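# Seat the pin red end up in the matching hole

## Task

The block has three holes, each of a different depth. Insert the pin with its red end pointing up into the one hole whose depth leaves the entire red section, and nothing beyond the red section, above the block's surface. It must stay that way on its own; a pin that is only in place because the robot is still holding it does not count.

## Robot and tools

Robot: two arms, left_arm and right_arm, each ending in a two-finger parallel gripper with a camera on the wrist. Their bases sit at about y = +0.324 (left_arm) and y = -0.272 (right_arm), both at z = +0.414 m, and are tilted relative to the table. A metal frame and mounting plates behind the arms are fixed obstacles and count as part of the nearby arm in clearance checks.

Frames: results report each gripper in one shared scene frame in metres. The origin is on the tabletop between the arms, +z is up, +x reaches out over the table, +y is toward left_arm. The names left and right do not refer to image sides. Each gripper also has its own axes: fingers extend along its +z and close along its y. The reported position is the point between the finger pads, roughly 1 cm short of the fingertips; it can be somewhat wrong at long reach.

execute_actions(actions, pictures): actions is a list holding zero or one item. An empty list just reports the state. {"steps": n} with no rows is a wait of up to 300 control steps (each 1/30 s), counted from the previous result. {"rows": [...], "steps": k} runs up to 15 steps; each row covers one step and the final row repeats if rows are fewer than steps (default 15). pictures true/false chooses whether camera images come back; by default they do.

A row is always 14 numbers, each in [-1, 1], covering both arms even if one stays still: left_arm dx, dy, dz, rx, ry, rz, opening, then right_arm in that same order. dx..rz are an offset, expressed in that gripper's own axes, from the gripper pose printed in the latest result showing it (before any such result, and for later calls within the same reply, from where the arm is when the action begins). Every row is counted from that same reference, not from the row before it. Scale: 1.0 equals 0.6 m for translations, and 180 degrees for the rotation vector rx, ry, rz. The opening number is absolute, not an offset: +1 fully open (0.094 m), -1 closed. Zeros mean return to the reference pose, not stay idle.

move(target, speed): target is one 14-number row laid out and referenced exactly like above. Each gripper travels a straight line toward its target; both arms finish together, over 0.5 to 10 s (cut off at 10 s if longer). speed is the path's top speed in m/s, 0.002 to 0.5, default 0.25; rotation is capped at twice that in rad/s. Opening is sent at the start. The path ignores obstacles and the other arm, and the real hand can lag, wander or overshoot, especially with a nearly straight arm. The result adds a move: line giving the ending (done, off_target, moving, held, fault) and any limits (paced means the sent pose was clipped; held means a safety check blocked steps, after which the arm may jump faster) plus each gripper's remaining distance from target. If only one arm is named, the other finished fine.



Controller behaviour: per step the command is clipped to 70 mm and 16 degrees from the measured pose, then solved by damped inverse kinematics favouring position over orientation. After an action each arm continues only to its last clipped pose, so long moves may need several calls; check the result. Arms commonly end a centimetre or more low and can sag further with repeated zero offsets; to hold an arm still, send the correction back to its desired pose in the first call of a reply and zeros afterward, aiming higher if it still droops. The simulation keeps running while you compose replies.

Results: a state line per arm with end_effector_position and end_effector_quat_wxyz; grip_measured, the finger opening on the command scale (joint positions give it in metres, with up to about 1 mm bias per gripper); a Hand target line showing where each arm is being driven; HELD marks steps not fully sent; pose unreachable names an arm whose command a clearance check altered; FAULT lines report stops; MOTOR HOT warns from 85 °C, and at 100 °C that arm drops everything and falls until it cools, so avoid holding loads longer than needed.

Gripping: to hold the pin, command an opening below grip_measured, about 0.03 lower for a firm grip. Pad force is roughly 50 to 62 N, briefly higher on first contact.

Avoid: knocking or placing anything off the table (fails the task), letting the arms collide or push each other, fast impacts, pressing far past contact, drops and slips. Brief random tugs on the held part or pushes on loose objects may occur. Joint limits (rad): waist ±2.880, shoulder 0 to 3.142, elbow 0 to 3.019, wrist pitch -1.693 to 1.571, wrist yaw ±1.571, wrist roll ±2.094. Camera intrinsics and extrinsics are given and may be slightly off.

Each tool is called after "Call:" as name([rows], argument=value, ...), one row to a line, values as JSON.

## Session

Call:
execute_actions(actions=[])

Scene clock: 0.00 s of 5100.00 s.
left_arm: end_effector_position=(+0.5866, +0.5487, +0.2546) grip_measured=+1.000 end_effector_quat_wxyz=(+0.177, +0.615, +0.766, +0.059) | right_arm: end_effector_position=(-0.1882, -0.6666, +0.3833) grip_measured=+1.000 end_effector_quat_wxyz=(-0.439, +0.697, +0.531, +0.199)
Joint positions: left_arm=[ 0.119  1.636  1.261 -0.376 -0.321  1.895  0.094] | right_arm=[-2.107  1.669  1.354 -1.583  0.042 -0.361  0.094]
Joint velocities: left_arm=[-0.005  0.005 -0.007 -0.002 -0.007 -0.051  0.   ] | right_arm=[-0.015 -0.015 -0.007  0.007 -0.007  0.037  0.   ]
Hand target (left_arm): +0.596, +0.555, +0.265; +0.183, +0.610, +0.767, +0.070
Hand target (right_arm): -0.188, -0.670, +0.382; -0.439, +0.696, +0.533, +0.199
camera_calibration (this result's frames):
cam_left_wrist: T_world_to_cam=[[-0.919896, -0.231343, -0.316656, 0.742678], [-0.345725, 0.859545, 0.376372, -0.353945], [0.185109, 0.455699, -0.870674, -0.0137345], [0, 0, 0, 1]] pos_world=[0.563362, 0.482304, 0.35643]
cam_right_wrist: T_world_to_cam=[[-0.914149, 0.0436707, 0.40302, -0.29603], [0.402537, -0.0197271, 0.915191, -0.283182], [0.0479174, 0.998851, 0.000454389, 0.799996], [0, 0, 0, 1]] pos_world=[-0.194958, -0.791735, 0.378109]

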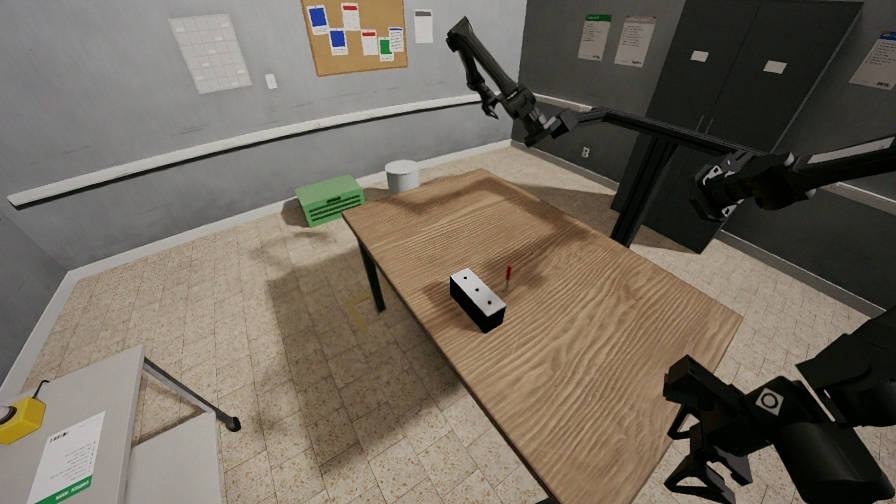

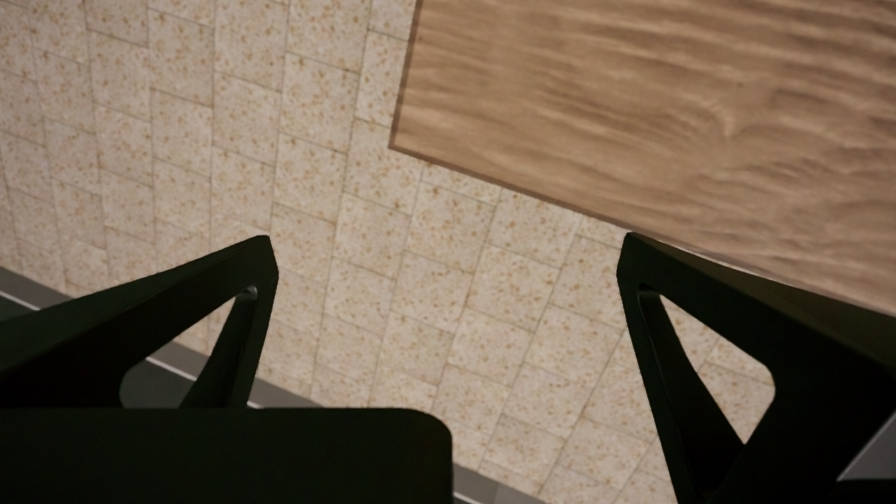

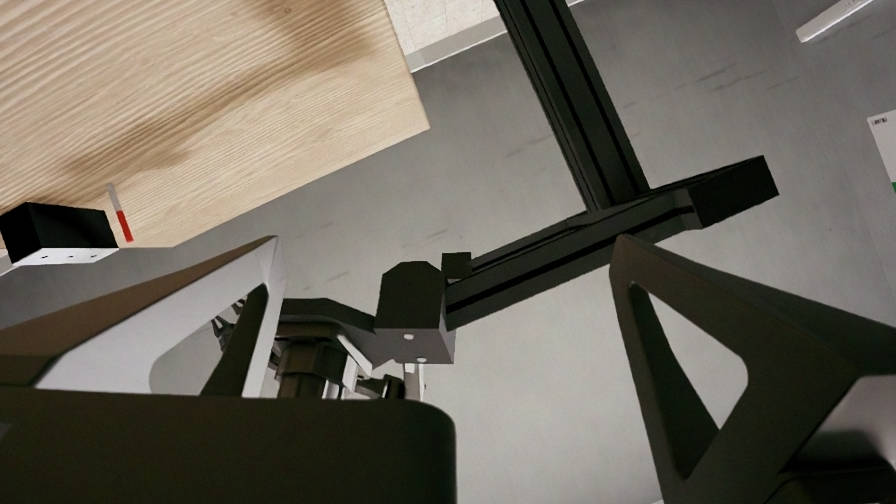

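Call:
move(target=[-0.83,-0.551,0.076,0.041,0.122,-0.425,0,0,0,0,0,0,0,1], speed=0.3)

Scene clock: 15.13 s of 5100.00 s.
left_arm: end_effector_position=(+0.3830, -0.0145, +0.2084) grip_measured=+0.002 end_effector_quat_wxyz=(-0.006, +0.005, +1.000, -0.004) | right_arm: end_effector_position=(-0.1882, -0.6666, +0.3833) grip_measured=+1.000 end_effector_quat_wxyz=(-0.439, +0.697, +0.531, +0.199)
Joint positions: left_arm=[-0.683  2.536  1.399 -0.596 -0.757 -0.613  0.047] | right_arm=[-2.107  1.669  1.354 -1.583  0.042 -0.361  0.094]
Joint velocities: left_arm=[ 0.005 -0.005 -0.002 -0.002  0.007  0.022 -0.001] | right_arm=[-0.005  0.005 -0.002 -0.002 -0.037 -0.022  0.   ]
Hand target (left_arm): +0.392, -0.021, +0.218; +0.001, -0.000, +1.000, -0.009
Hand target (right_arm): -0.188, -0.667, +0.383; -0.439, +0.697, +0.531, +0.199
Off the commanded pose (left_arm): 0.005 m, 1 deg.
Off the commanded pose (right_arm): 0.000 m, 0 deg.
After step 90, 9.03 s passed at rest.
move: done
camera_calibration (this result's frames):
cam_left_wrist: T_world_to_cam=[[-0.0173777, -0.999849, 0.000942004, -0.0124783], [-0.809259, 0.0146185, 0.58727, 0.198535], [-0.587195, 0.0094431, -0.809391, 0.516952], [0, 0, 0, 1]] pos_world=[0.464001, -0.0202603, 0.301834]
cam_right_wrist: T_world_to_cam=[[-0.914149, 0.0436707, 0.40302, -0.29603], [0.402537, -0.0197271, 0.915191, -0.283182], [0.0479174, 0.998851, 0.000454389, 0.799996], [0, 0, 0, 1]] pos_world=[-0.194958, -0.791735, 0.378109]

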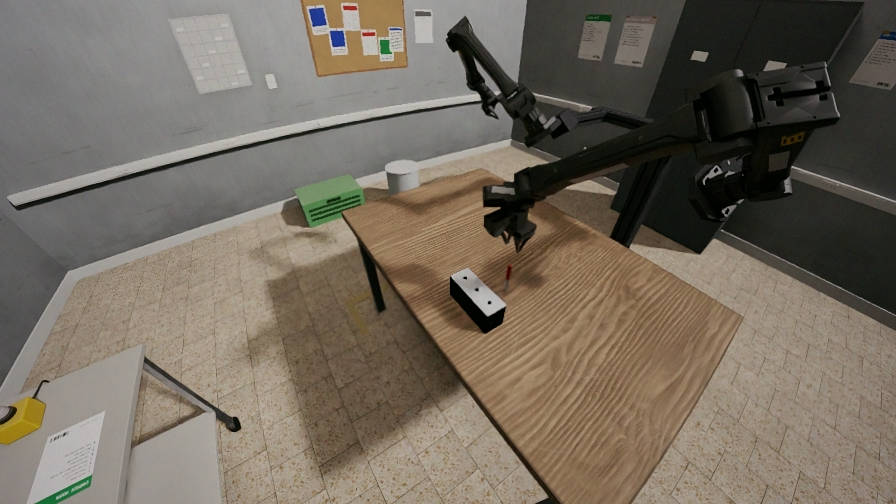

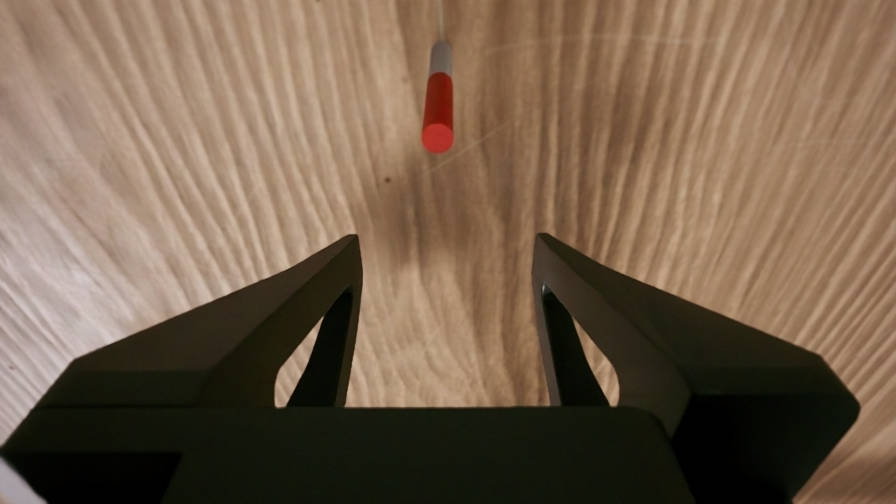

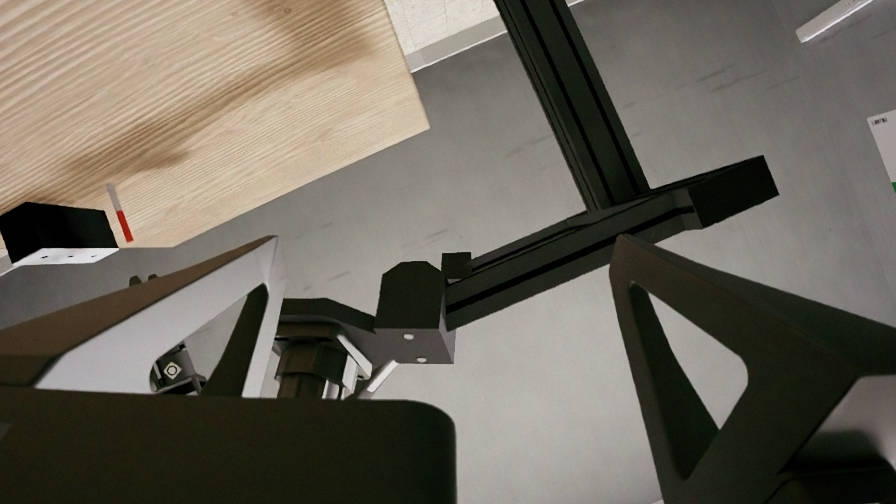

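Call:
move(target=[-0.03,0.005,0.17,0,-0.011,0,0,0,0,0,0,0,0,1], speed=0.1)

Scene clock: 22.53 s of 5100.00 s.
left_arm: end_effector_position=(+0.3889, -0.0091, +0.1069) grip_measured=+0.002 end_effector_quat_wxyz=(+0.002, +0.010, +1.000, -0.001) | right_arm: end_effector_position=(-0.1882, -0.6666, +0.3833) grip_measured=+1.000 end_effector_quat_wxyz=(-0.439, +0.697, +0.531, +0.199)
Joint positions: left_arm=[-0.538  2.682  1.443 -0.339 -0.783 -0.392  0.047] | right_arm=[-2.107  1.669  1.354 -1.583  0.042 -0.361  0.094]
Joint velocities: left_arm=[ 0.005 -0.005  0.007 -0.002 -0.022 -0.051 -0.   ] | right_arm=[-0.005 -0.024 -0.012 -0.012  0.007 -0.007  0.   ]
Hand target (left_arm): +0.399, -0.011, +0.106; +0.011, +0.005, +1.000, -0.002
Hand target (right_arm): -0.188, -0.667, +0.383; -0.439, +0.697, +0.531, +0.199
Off the commanded pose (left_arm): 0.011 m, 1 deg.
Off the commanded pose (right_arm): 0.000 m, 0 deg.
After step 90, 2.97 s passed at rest.
move: off_target (left_arm)
camera_calibration (this result's frames):
cam_left_wrist: T_world_to_cam=[[-0.0267292, -0.999623, -0.00632141, -0.00249456], [-0.818372, 0.0182503, 0.574399, 0.267753], [-0.574067, 0.0205265, -0.818551, 0.434152], [0, 0, 0, 1]] pos_world=[0.468287, -0.0162918, 0.201563]
cam_right_wrist: T_world_to_cam=[[-0.914149, 0.0436707, 0.40302, -0.29603], [0.402537, -0.0197271, 0.915191, -0.283182], [0.0479174, 0.998851, 0.000454389, 0.799996], [0, 0, 0, 1]] pos_world=[-0.194958, -0.791735, 0.378109]

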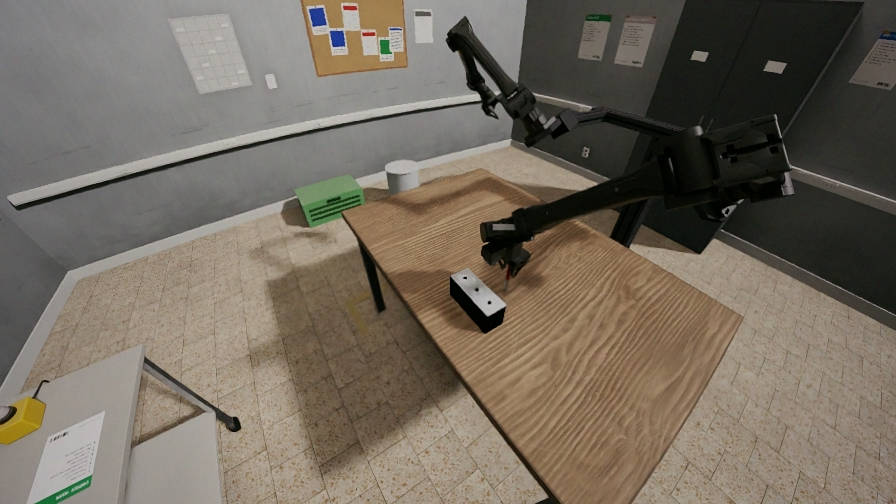

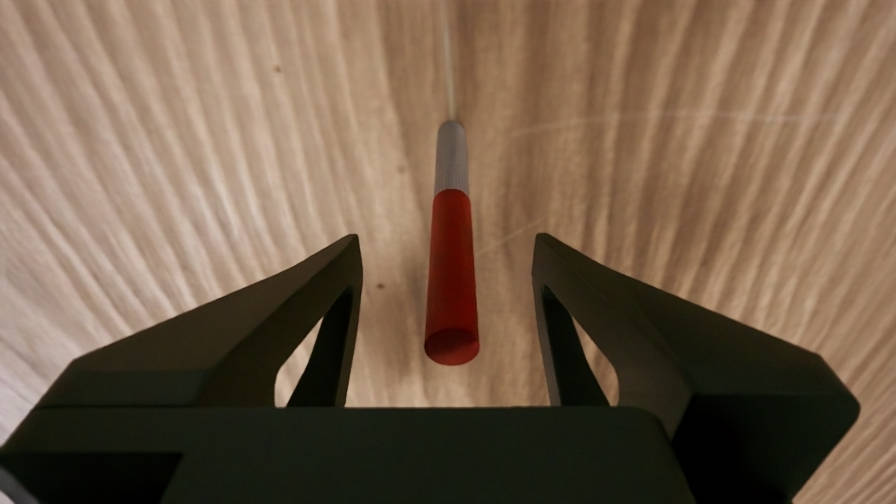

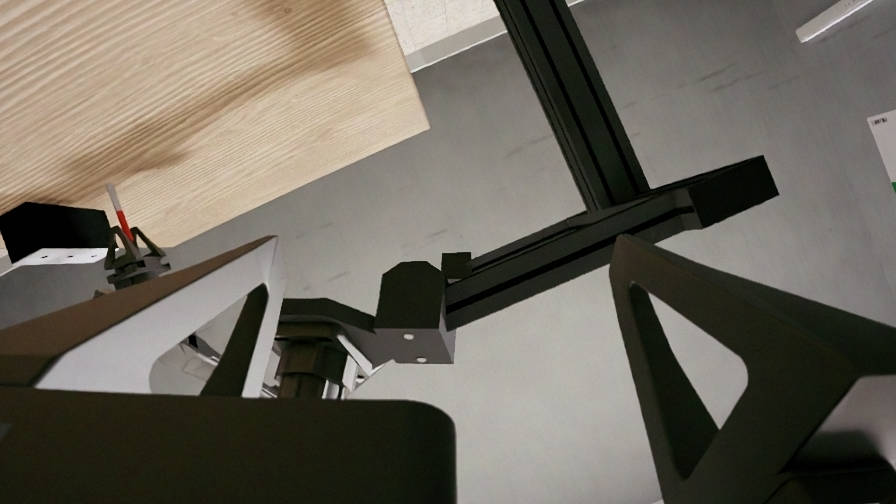

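Call:
execute_actions([
  {"rows":[[0,0,0,0,0,0,-0.81,0,0,0,0,0,0,1]]},
], pictures=false)

Call:
move(target=[0,0,-0.235,0,-0.004,0,-0.81,0,0,0,0,0,0,1], speed=0.15)

Call:
move(target=[-0.24,-0.005,-0.03,0.003,-0.008,-0.004,-0.81,0,0,0,0,0,0,1], speed=0.15)

Scene clock: 30.20 s of 5100.00 s.
left_arm: end_effector_position=(+0.3889, -0.0091, +0.1069) grip_measured=-0.774 end_effector_quat_wxyz=(+0.002, +0.012, +1.000, -0.001) | right_arm: end_effector_position=(-0.1882, -0.6666, +0.3833) grip_measured=+1.000 end_effector_quat_wxyz=(-0.439, +0.697, +0.531, +0.199)
Joint positions: left_arm=[-0.538  2.682  1.443 -0.339 -0.783 -0.389  0.011] | right_arm=[-2.107  1.669  1.354 -1.583  0.042 -0.361  0.094]
Joint velocities: left_arm=[ 0.005 -0.005 -0.007 -0.002 -0.007 -0.037 -0.   ] | right_arm=[-0.015 -0.015  0.002 -0.007 -0.007 -0.051  0.   ]
Hand target (left_arm): +0.389, -0.009, +0.107; +0.002, +0.010, +1.000, -0.001
Hand target (right_arm): -0.188, -0.667, +0.383; -0.439, +0.697, +0.531, +0.199
Off the commanded pose (left_arm): 0.000 m, 0 deg.
Off the commanded pose (right_arm): 0.000 m, 0 deg.
Steps of this call (steps 1 to 90: nothing new was sent; then 4.17 s passed at rest; steps 91 to 105: all 15 steps of this action). Readings (end_effector_position):
91: left_arm (+0.3889, -0.0091, +0.1069) | right_arm (-0.1882, -0.6666, +0.3833)
92: left_arm (+0.3889, -0.0091, +0.1069) | right_arm (-0.1882, -0.6666, +0.3833)
94: left_arm (+0.3889, -0.0091, +0.1069) | right_arm (-0.1882, -0.6666, +0.3833)
98: left_arm (+0.3889, -0.0091, +0.1069) | right_arm (-0.1882, -0.6666, +0.3833)
105: the state above

Scene clock: 31.77 s of 5100.00 s.
left_arm: end_effector_position=(+0.3864, -0.0050, +0.2314) grip_measured=-0.774 end_effector_quat_wxyz=(+0.000, +0.011, +1.000, +0.003) | right_arm: end_effector_position=(-0.1882, -0.6666, +0.3833) grip_measured=+1.000 end_effector_quat_wxyz=(-0.439, +0.697, +0.531, +0.199)
Joint positions: left_arm=[-0.705  2.489  1.38  -0.644 -0.773 -0.63   0.011] | right_arm=[-2.107  1.669  1.354 -1.583  0.042 -0.361  0.094]
Joint velocities: left_arm=[-0.005 -0.005  0.002  0.017 -0.051 -0.037 -0.   ] | right_arm=[-0.005 -0.015  0.002  0.002 -0.051 -0.051  0.   ]
Hand target (left_arm): +0.389, -0.010, +0.248; +0.008, +0.012, +1.000, -0.003
Hand target (right_arm): -0.188, -0.667, +0.383; -0.439, +0.697, +0.531, +0.199
Off the commanded pose (left_arm): 0.017 m, 1 deg.
Off the commanded pose (right_arm): 0.000 m, 0 deg.
move: off_target (left_arm)
camera_calibration (this result's frames):
cam_left_wrist: T_world_to_cam=[[-0.0297842, -0.99945, -0.0145657, 0.00545611], [-0.816431, 0.0159179, 0.577224, 0.192719], [-0.576674, 0.029084, -0.816456, 0.535183], [0, 0, 0, 1]] pos_world=[0.466131, -0.0131798, 0.325791]
cam_right_wrist: T_world_to_cam=[[-0.914149, 0.0436707, 0.40302, -0.29603], [0.402537, -0.0197271, 0.915191, -0.283182], [0.0479174, 0.998851, 0.000454389, 0.799996], [0, 0, 0, 1]] pos_world=[-0.194958, -0.791735, 0.378109]

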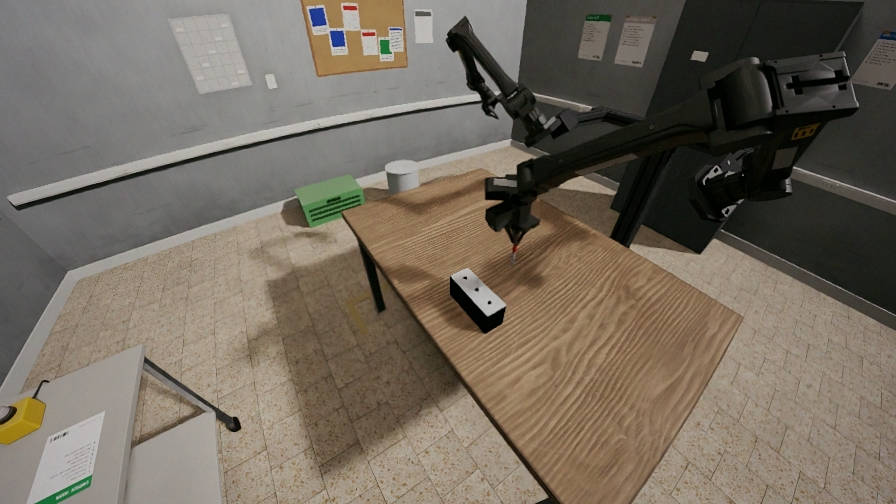

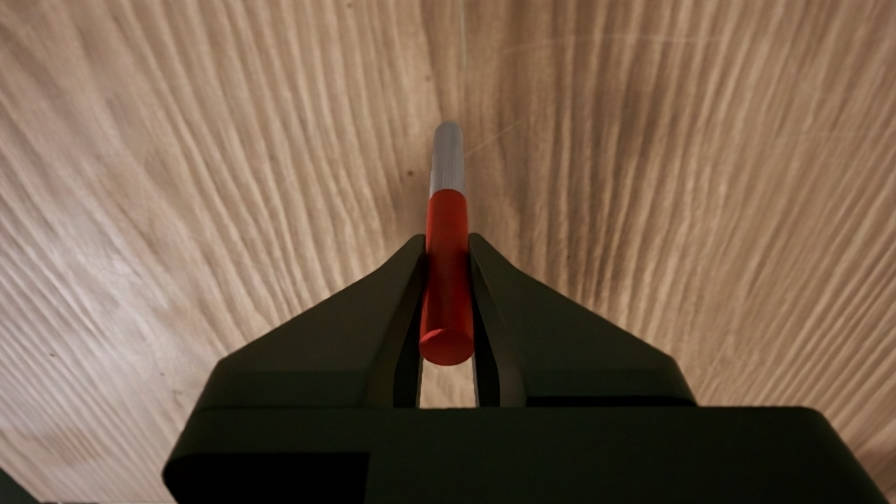

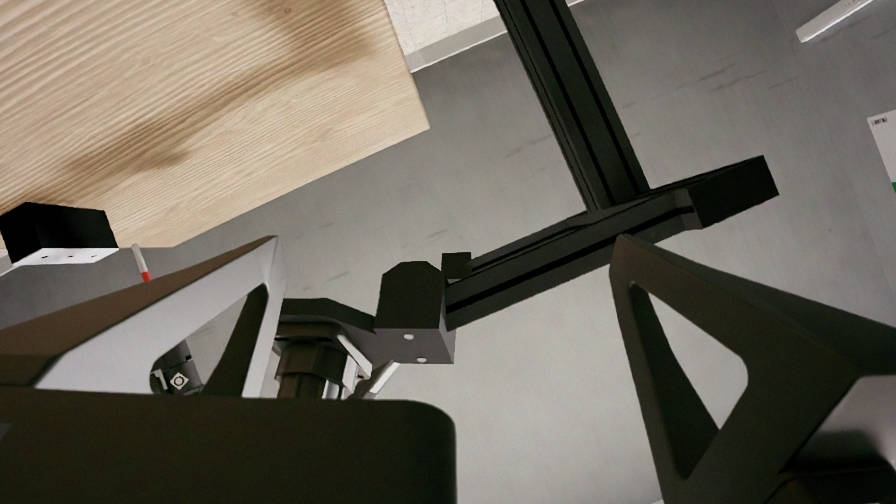

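Scene clock: 33.10 s of 5100.00 s.
left_arm: end_effector_position=(+0.5205, -0.0099, +0.2462) grip_measured=-0.774 end_effector_quat_wxyz=(+0.011, +0.003, +1.000, -0.002) | right_arm: end_effector_position=(-0.1882, -0.6666, +0.3833) grip_measured=+1.000 end_effector_quat_wxyz=(-0.439, +0.697, +0.531, +0.199)
Joint positions: left_arm=[-0.635  2.56   1.768 -0.858 -0.785 -0.526  0.011] | right_arm=[-2.107  1.669  1.354 -1.583  0.042 -0.361  0.094]
Joint velocities: left_arm=[-0.005  0.005 -0.017 -0.012 -0.022  0.037  0.001] | right_arm=[ 0.005 -0.015 -0.002 -0.002 -0.051 -0.007  0.   ]
Hand target (left_arm): +0.530, -0.009, +0.248; +0.013, +0.005, +1.000, -0.001
Hand target (right_arm): -0.188, -0.667, +0.383; -0.439, +0.697, +0.531, +0.199
Off the commanded pose (left_arm): 0.010 m, 0 deg.
Off the commanded pose (right_arm): 0.000 m, 0 deg.
move: done
camera_calibration (this result's frames):
cam_left_wrist: T_world_to_cam=[[-0.013071, -0.999904, -0.00468005, -0.00636289], [-0.828703, 0.00821367, 0.559628, 0.304396], [-0.559535, 0.0111933, -0.828731, 0.618621], [0, 0, 0, 1]] pos_world=[0.598311, -0.0157869, 0.342292]
cam_right_wrist: T_world_to_cam=[[-0.914149, 0.0436707, 0.40302, -0.29603], [0.402537, -0.0197271, 0.915191, -0.283182], [0.0479174, 0.998851, 0.000454389, 0.799996], [0, 0, 0, 1]] pos_world=[-0.194958, -0.791735, 0.378109]

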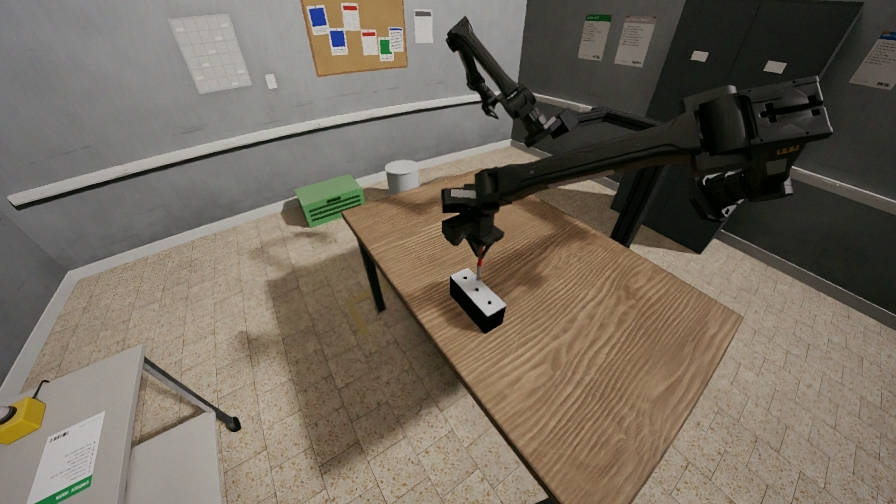

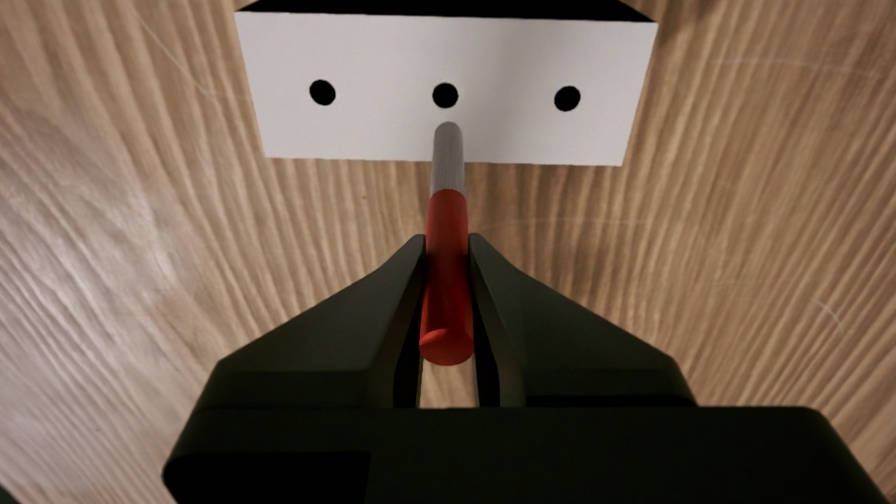

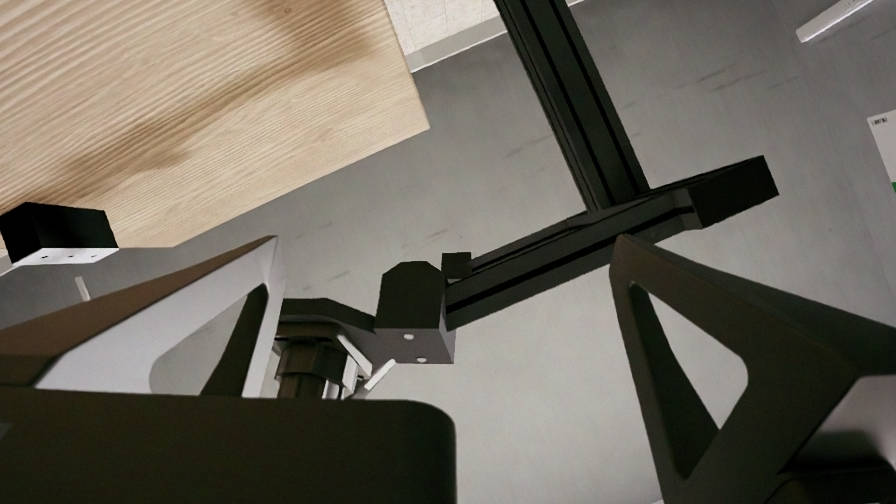

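Call:
move(target=[-0.026,-0.001,0.057,0,-0.002,0,-0.81,0,0,0,0,0,0,1], speed=0.06)

Scene clock: 44.20 s of 5100.00 s.
left_arm: end_effector_position=(+0.5162, -0.0076, +0.2054) grip_measured=-0.774 end_effector_quat_wxyz=(-0.003, +0.015, +1.000, +0.005) | right_arm: end_effector_position=(-0.1882, -0.6666, +0.3833) grip_measured=+1.000 end_effector_quat_wxyz=(-0.439, +0.697, +0.531, +0.199)
Joint positions: left_arm=[-0.59   2.615  1.787 -0.822 -0.787 -0.468  0.011] | right_arm=[-2.107  1.669  1.354 -1.583  0.042 -0.361  0.094]
Joint velocities: left_arm=[-0.015  0.005 -0.002  0.017 -0.051 -0.051 -0.   ] | right_arm=[-0.015  0.005  0.002 -0.022 -0.022  0.007  0.   ]
Hand target (left_arm): +0.536, -0.010, +0.213; +0.014, +0.003, +1.000, -0.001
Hand target (right_arm): -0.188, -0.667, +0.383; -0.439, +0.697, +0.531, +0.199
Off the commanded pose (left_arm): 0.022 m, 3 deg.
Off the commanded pose (right_arm): 0.000 m, 0 deg.
After step 90, 7.00 s passed at rest.
move: off_target (left_arm)
camera_calibration (this result's frames):
cam_left_wrist: T_world_to_cam=[[-0.0378727, -0.999115, -0.01829, 0.0112364], [-0.81256, 0.0201372, 0.58253, 0.310696], [-0.581646, 0.0369238, -0.812603, 0.590736], [0, 0, 0, 1]] pos_world=[0.596484, -0.0168423, 0.29925]
cam_right_wrist: T_world_to_cam=[[-0.914149, 0.0436707, 0.40302, -0.29603], [0.402537, -0.0197271, 0.915191, -0.283182], [0.0479174, 0.998851, 0.000454389, 0.799996], [0, 0, 0, 1]] pos_world=[-0.194958, -0.791735, 0.378109]

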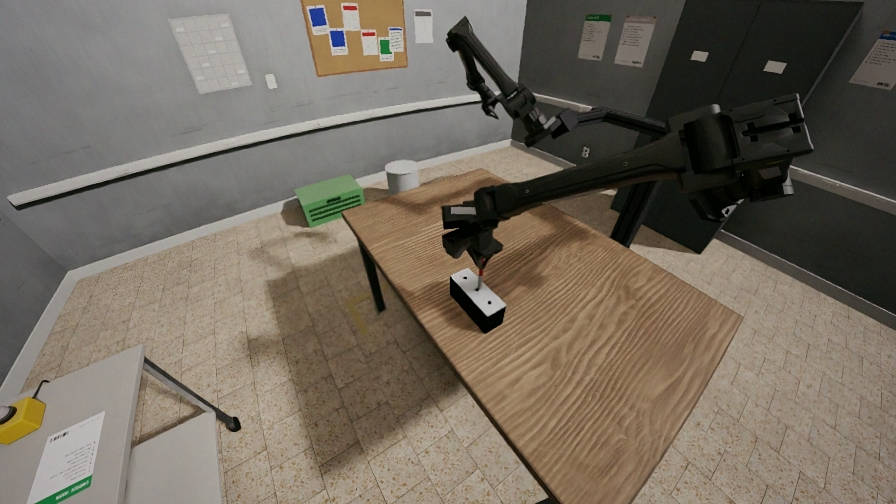

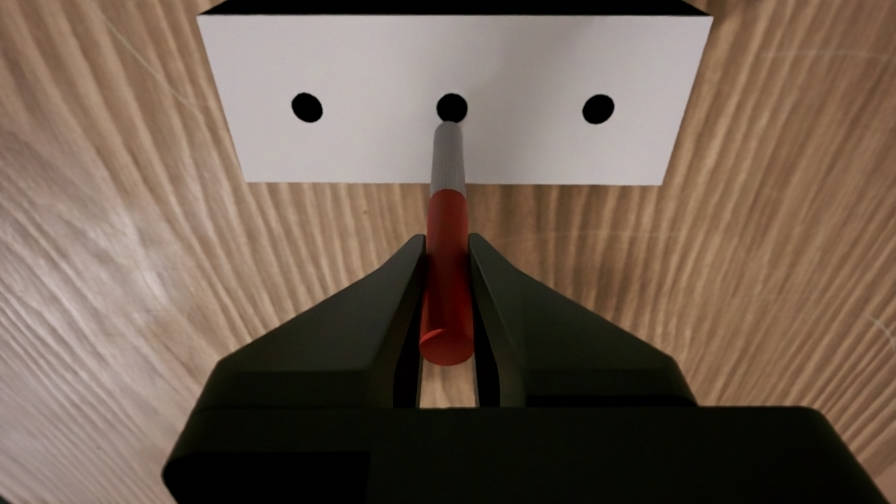

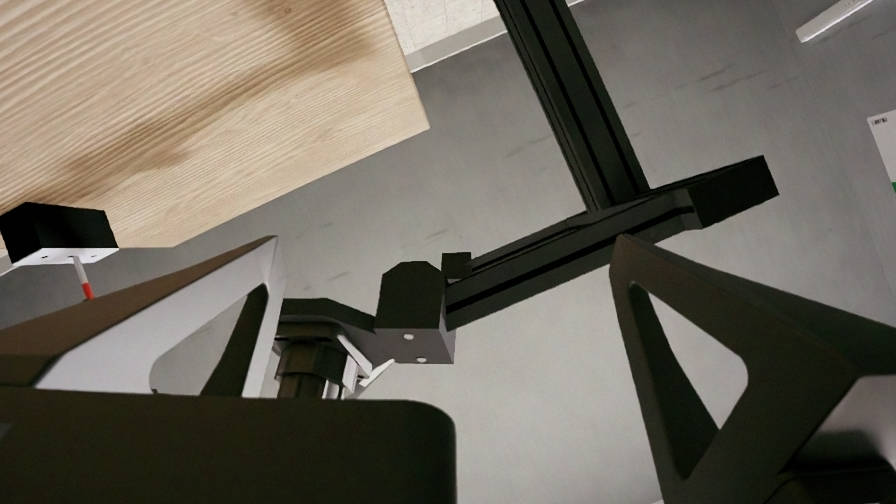

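Call:
execute_actions([
  {"rows":[[-0.040,-0.002,-0.008,0.004,-0.011,-0.008,-0.81,0,0,0,0,0,0,1]]},
])

Scene clock: 48.27 s of 5100.00 s.
left_arm: end_effector_position=(+0.5212, -0.0085, +0.2070) grip_measured=-0.774 end_effector_quat_wxyz=(+0.000, +0.015, +1.000, +0.004) | right_arm: end_effector_position=(-0.1882, -0.6666, +0.3833) grip_measured=+1.000 end_effector_quat_wxyz=(-0.439, +0.697, +0.531, +0.199)
Joint positions: left_arm=[-0.59   2.616  1.798 -0.822 -0.788 -0.461  0.011] | right_arm=[-2.107  1.669  1.354 -1.583  0.042 -0.361  0.094]
Joint velocities: left_arm=[ 0.015 -0.015  0.027 -0.007 -0.022  0.022 -0.001] | right_arm=[-0.005  0.005 -0.002  0.007 -0.066  0.037  0.   ]
Hand target (left_arm): +0.540, -0.009, +0.210; +0.014, +0.003, +1.000, -0.001
Hand target (right_arm): -0.188, -0.667, +0.383; -0.439, +0.697, +0.531, +0.199
Off the commanded pose (left_arm): 0.019 m, 2 deg.
Off the commanded pose (right_arm): 0.000 m, 0 deg.
Steps of this call (steps 1 to 90: nothing new was sent; then 0.57 s passed at rest; steps 91 to 105: all 15 steps of this action). Readings (end_effector_position):
91: left_arm (+0.5166, -0.0077, +0.2056) | right_arm (-0.1882, -0.6666, +0.3833)
92: left_arm (+0.5170, -0.0079, +0.2055) | right_arm (-0.1882, -0.6666, +0.3833)
94: left_arm (+0.5186, -0.0082, +0.2059) | right_arm (-0.1882, -0.6666, +0.3833)
98: left_arm (+0.5210, -0.0084, +0.2069) | right_arm (-0.1882, -0.6666, +0.3833)
105: the state above
camera_calibration (this result's frames):
cam_left_wrist: T_world_to_cam=[[-0.0380354, -0.999156, -0.0155408, 0.0101447], [-0.816228, 0.0220924, 0.577308, 0.316858], [-0.576477, 0.034643, -0.816379, 0.592993], [0, 0, 0, 1]] pos_world=[0.600861, -0.0174071, 0.30134]
cam_right_wrist: T_world_to_cam=[[-0.914149, 0.0436707, 0.40302, -0.29603], [0.402537, -0.0197271, 0.915191, -0.283182], [0.0479174, 0.998851, 0.000454389, 0.799996], [0, 0, 0, 1]] pos_world=[-0.194958, -0.791735, 0.378109]

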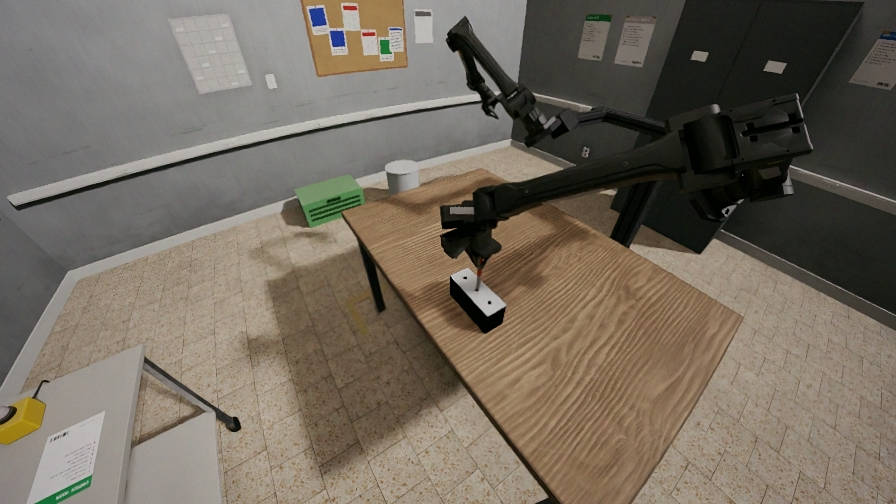

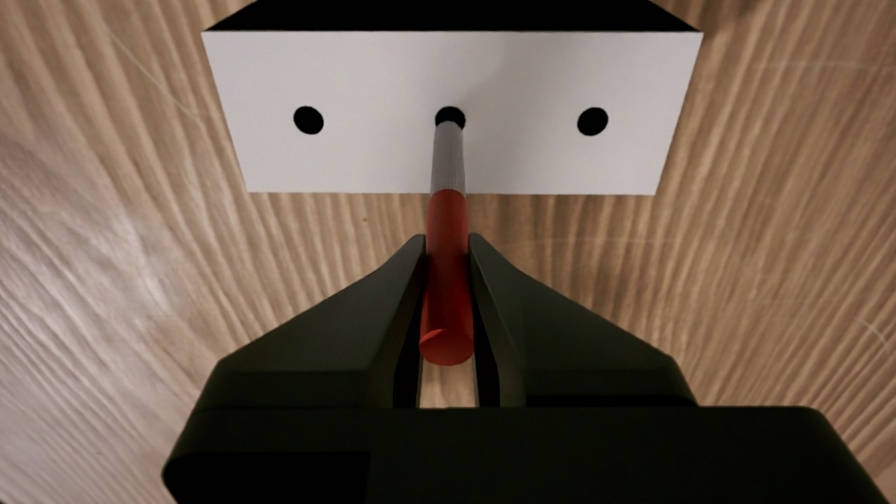

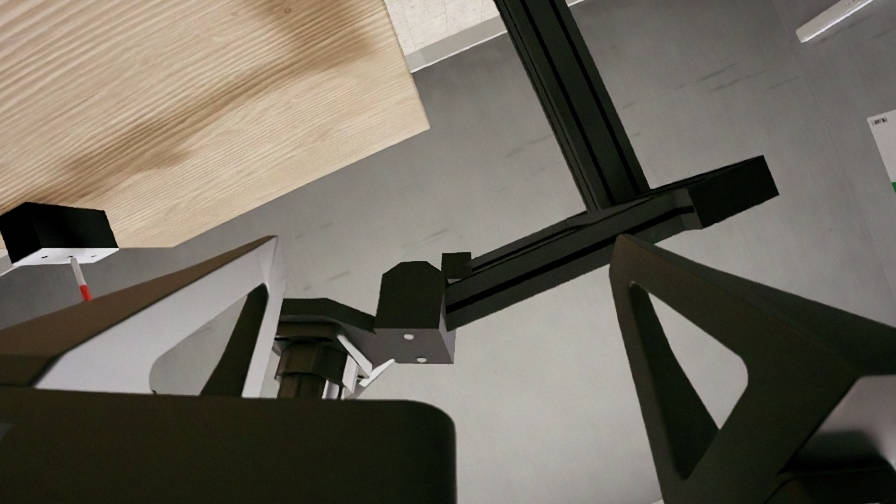

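Target (.540,-.009,.206).

Call:
execute_actions([
  {"rows":[[-0.032,0,0.002,0.003,-0.009,-0.008,-0.81,0,0,0,0,0,0,1]]},
])

Call:
zoom_image(camera="cam_left_wrist", region=[390, 80, 510, 200])

Scene clock: 52.90 s of 5100.00 s.
left_arm: end_effector_position=(+0.5219, -0.0081, +0.2041) grip_measured=-0.774 end_effector_quat_wxyz=(+0.001, +0.016, +1.000, +0.004) | right_arm: end_effector_position=(-0.1882, -0.6666, +0.3833) grip_measured=+1.000 end_effector_quat_wxyz=(-0.439, +0.697, +0.531, +0.199)
Joint positions: left_arm=[-0.586  2.619  1.798 -0.813 -0.789 -0.453  0.011] | right_arm=[-2.107  1.669  1.354 -1.583  0.042 -0.361  0.094]
Joint velocities: left_arm=[-0.015  0.005 -0.007 -0.007 -0.022 -0.051  0.001] | right_arm=[-0.005 -0.015  0.012  0.002  0.037 -0.007  0.   ]
Hand target (left_arm): +0.540, -0.008, +0.206; +0.015, +0.003, +1.000, -0.001
Hand target (right_arm): -0.188, -0.667, +0.383; -0.439, +0.697, +0.531, +0.199
Off the commanded pose (left_arm): 0.019 m, 2 deg.
Off the commanded pose (right_arm): 0.000 m, 0 deg.
Steps of this call (steps 1 to 90: nothing new was sent; then 1.13 s passed at rest; steps 91 to 105: all 15 steps of this action). Readings (end_effector_position):
91: left_arm (+0.5214, -0.0085, +0.2070) | right_arm (-0.1882, -0.6666, +0.3833)
92: left_arm (+0.5217, -0.0088, +0.2068) | right_arm (-0.1882, -0.6666, +0.3833)
94: left_arm (+0.5222, -0.0089, +0.2063) | right_arm (-0.1882, -0.6666, +0.3833)
98: left_arm (+0.5221, -0.0082, +0.2047) | right_arm (-0.1882, -0.6666, +0.3833)
105: the state above
camera_calibration (this result's frames):
cam_left_wrist: T_world_to_cam=[[-0.0390213, -0.999121, -0.0153041, 0.0109467], [-0.817156, 0.0230923, 0.575954, 0.319858], [-0.575095, 0.0349803, -0.817339, 0.590471], [0, 0, 0, 1]] pos_world=[0.601378, -0.017104, 0.298559]
cam_right_wrist: T_world_to_cam=[[-0.914149, 0.0436707, 0.40302, -0.29603], [0.402537, -0.0197271, 0.915191, -0.283182], [0.0479174, 0.998851, 0.000454389, 0.799996], [0, 0, 0, 1]] pos_world=[-0.194958, -0.791735, 0.378109]

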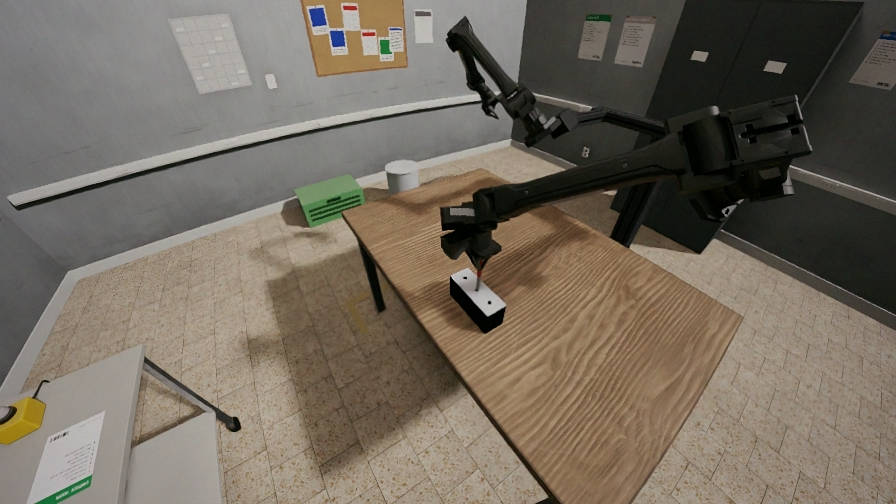

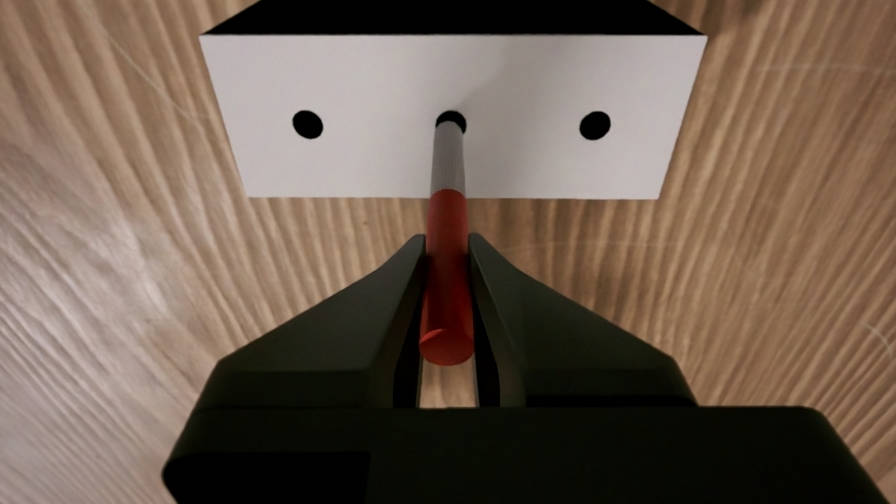

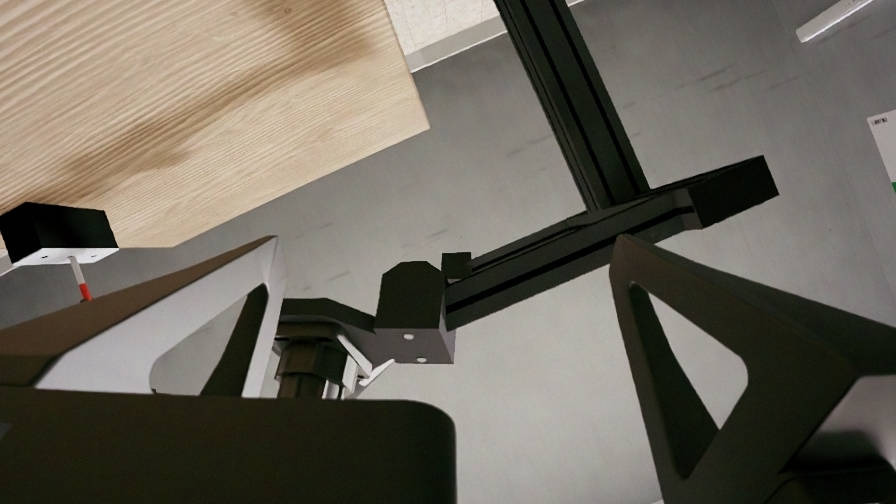

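Region (390, 80, 510, 200) of cam_left_wrist's 896x504 image, scaled by 4.200, with more detail than that image has.

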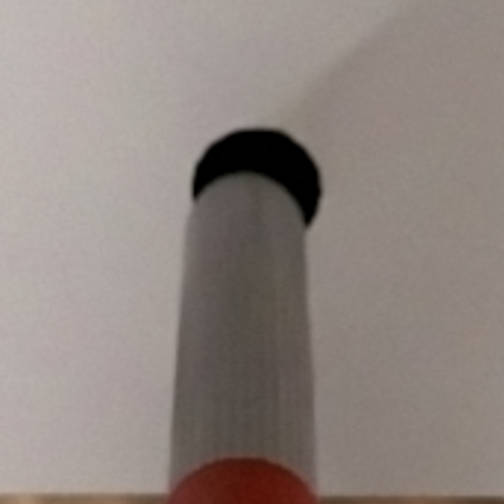

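Call:
execute_actions([
  {"rows":[[-0.034,-0.002,-0.002,0.003,-0.0085,-0.008,-0.81,0,0,0,0,0,0,1]]},
])

Call:
zoom_image(camera="cam_left_wrist", region=[390, 80, 510, 200])

Scene clock: 58.53 s of 5100.00 s.
left_arm: end_effector_position=(+0.5241, -0.0094, +0.2036) grip_measured=-0.774 end_effector_quat_wxyz=(+0.002, +0.015, +1.000, +0.003) | right_arm: end_effector_position=(-0.1882, -0.6666, +0.3833) grip_measured=+1.000 end_effector_quat_wxyz=(-0.439, +0.697, +0.531, +0.199)
Joint positions: left_arm=[-0.586  2.624  1.807 -0.813 -0.789 -0.451  0.011] | right_arm=[-2.107  1.669  1.354 -1.583  0.042 -0.361  0.094]
Joint velocities: left_arm=[-0.015 -0.005 -0.017  0.007  0.007  0.007  0.   ] | right_arm=[-0.005 -0.005  0.002 -0.022 -0.022  0.007  0.   ]
Hand target (left_arm): +0.542, -0.009, +0.205; +0.014, +0.003, +1.000, -0.001
Hand target (right_arm): -0.188, -0.667, +0.383; -0.439, +0.697, +0.531, +0.199
Off the commanded pose (left_arm): 0.018 m, 2 deg.
Off the commanded pose (right_arm): 0.000 m, 0 deg.
Steps of this call (steps 1 to 90: nothing new was sent; then 2.13 s passed at rest; steps 91 to 105: all 15 steps of this action). Readings (end_effector_position):
91: left_arm (+0.5221, -0.0082, +0.2040) | right_arm (-0.1882, -0.6666, +0.3833)
92: left_arm (+0.5225, -0.0086, +0.2039) | right_arm (-0.1882, -0.6666, +0.3833)
94: left_arm (+0.5235, -0.0090, +0.2036) | right_arm (-0.1882, -0.6666, +0.3833)
98: left_arm (+0.5241, -0.0094, +0.2036) | right_arm (-0.1882, -0.6666, +0.3833)
105: the state above
camera_calibration (this result's frames):
cam_left_wrist: T_world_to_cam=[[-0.0376703, -0.99919, -0.0141224, 0.00874984], [-0.818553, 0.0227477, 0.57398, 0.323105], [-0.573194, 0.0331819, -0.818748, 0.590651], [0, 0, 0, 1]] pos_world=[0.603366, -0.0182061, 0.298261]
cam_right_wrist: T_world_to_cam=[[-0.914149, 0.0436707, 0.40302, -0.29603], [0.402537, -0.0197271, 0.915191, -0.283182], [0.0479174, 0.998851, 0.000454389, 0.799996], [0, 0, 0, 1]] pos_world=[-0.194958, -0.791735, 0.378109]

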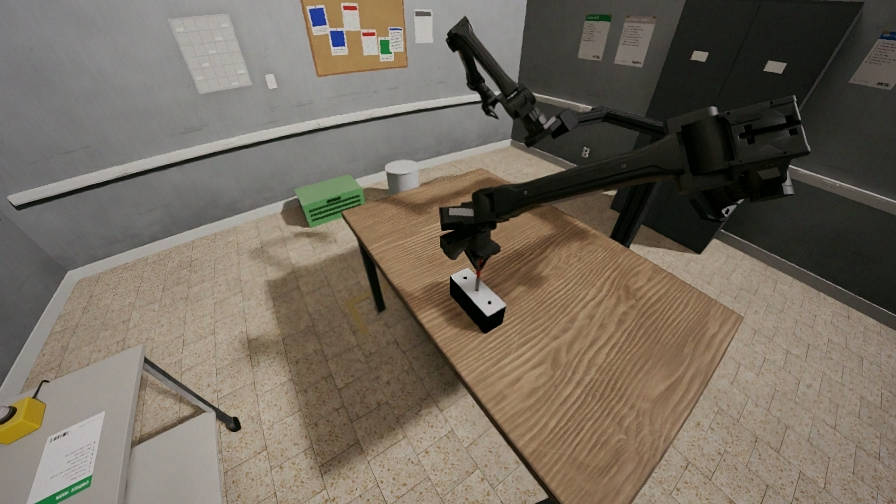

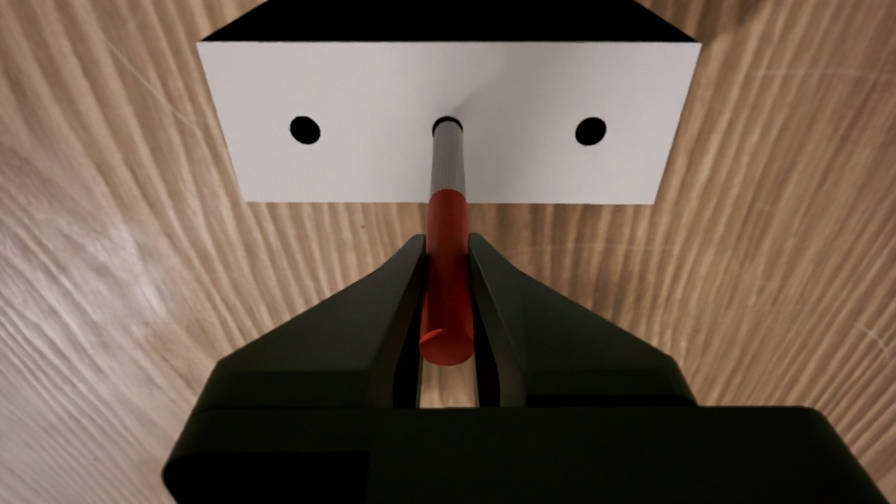

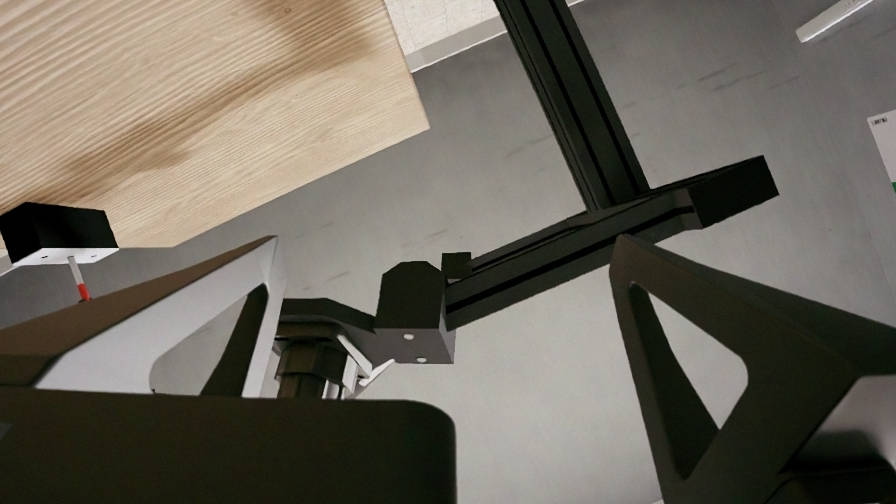

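Region (390, 80, 510, 200) of cam_left_wrist's 896x504 image, scaled by 4.200, with more detail than that image has.

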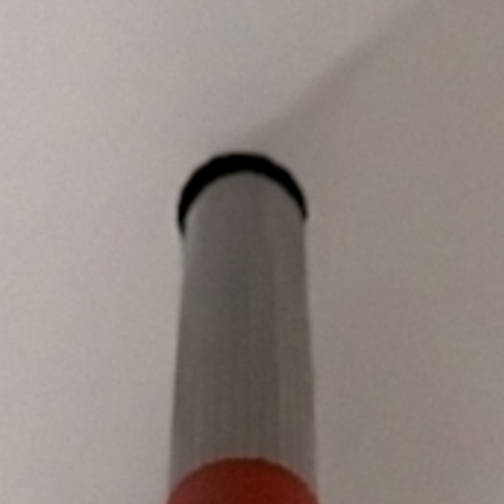

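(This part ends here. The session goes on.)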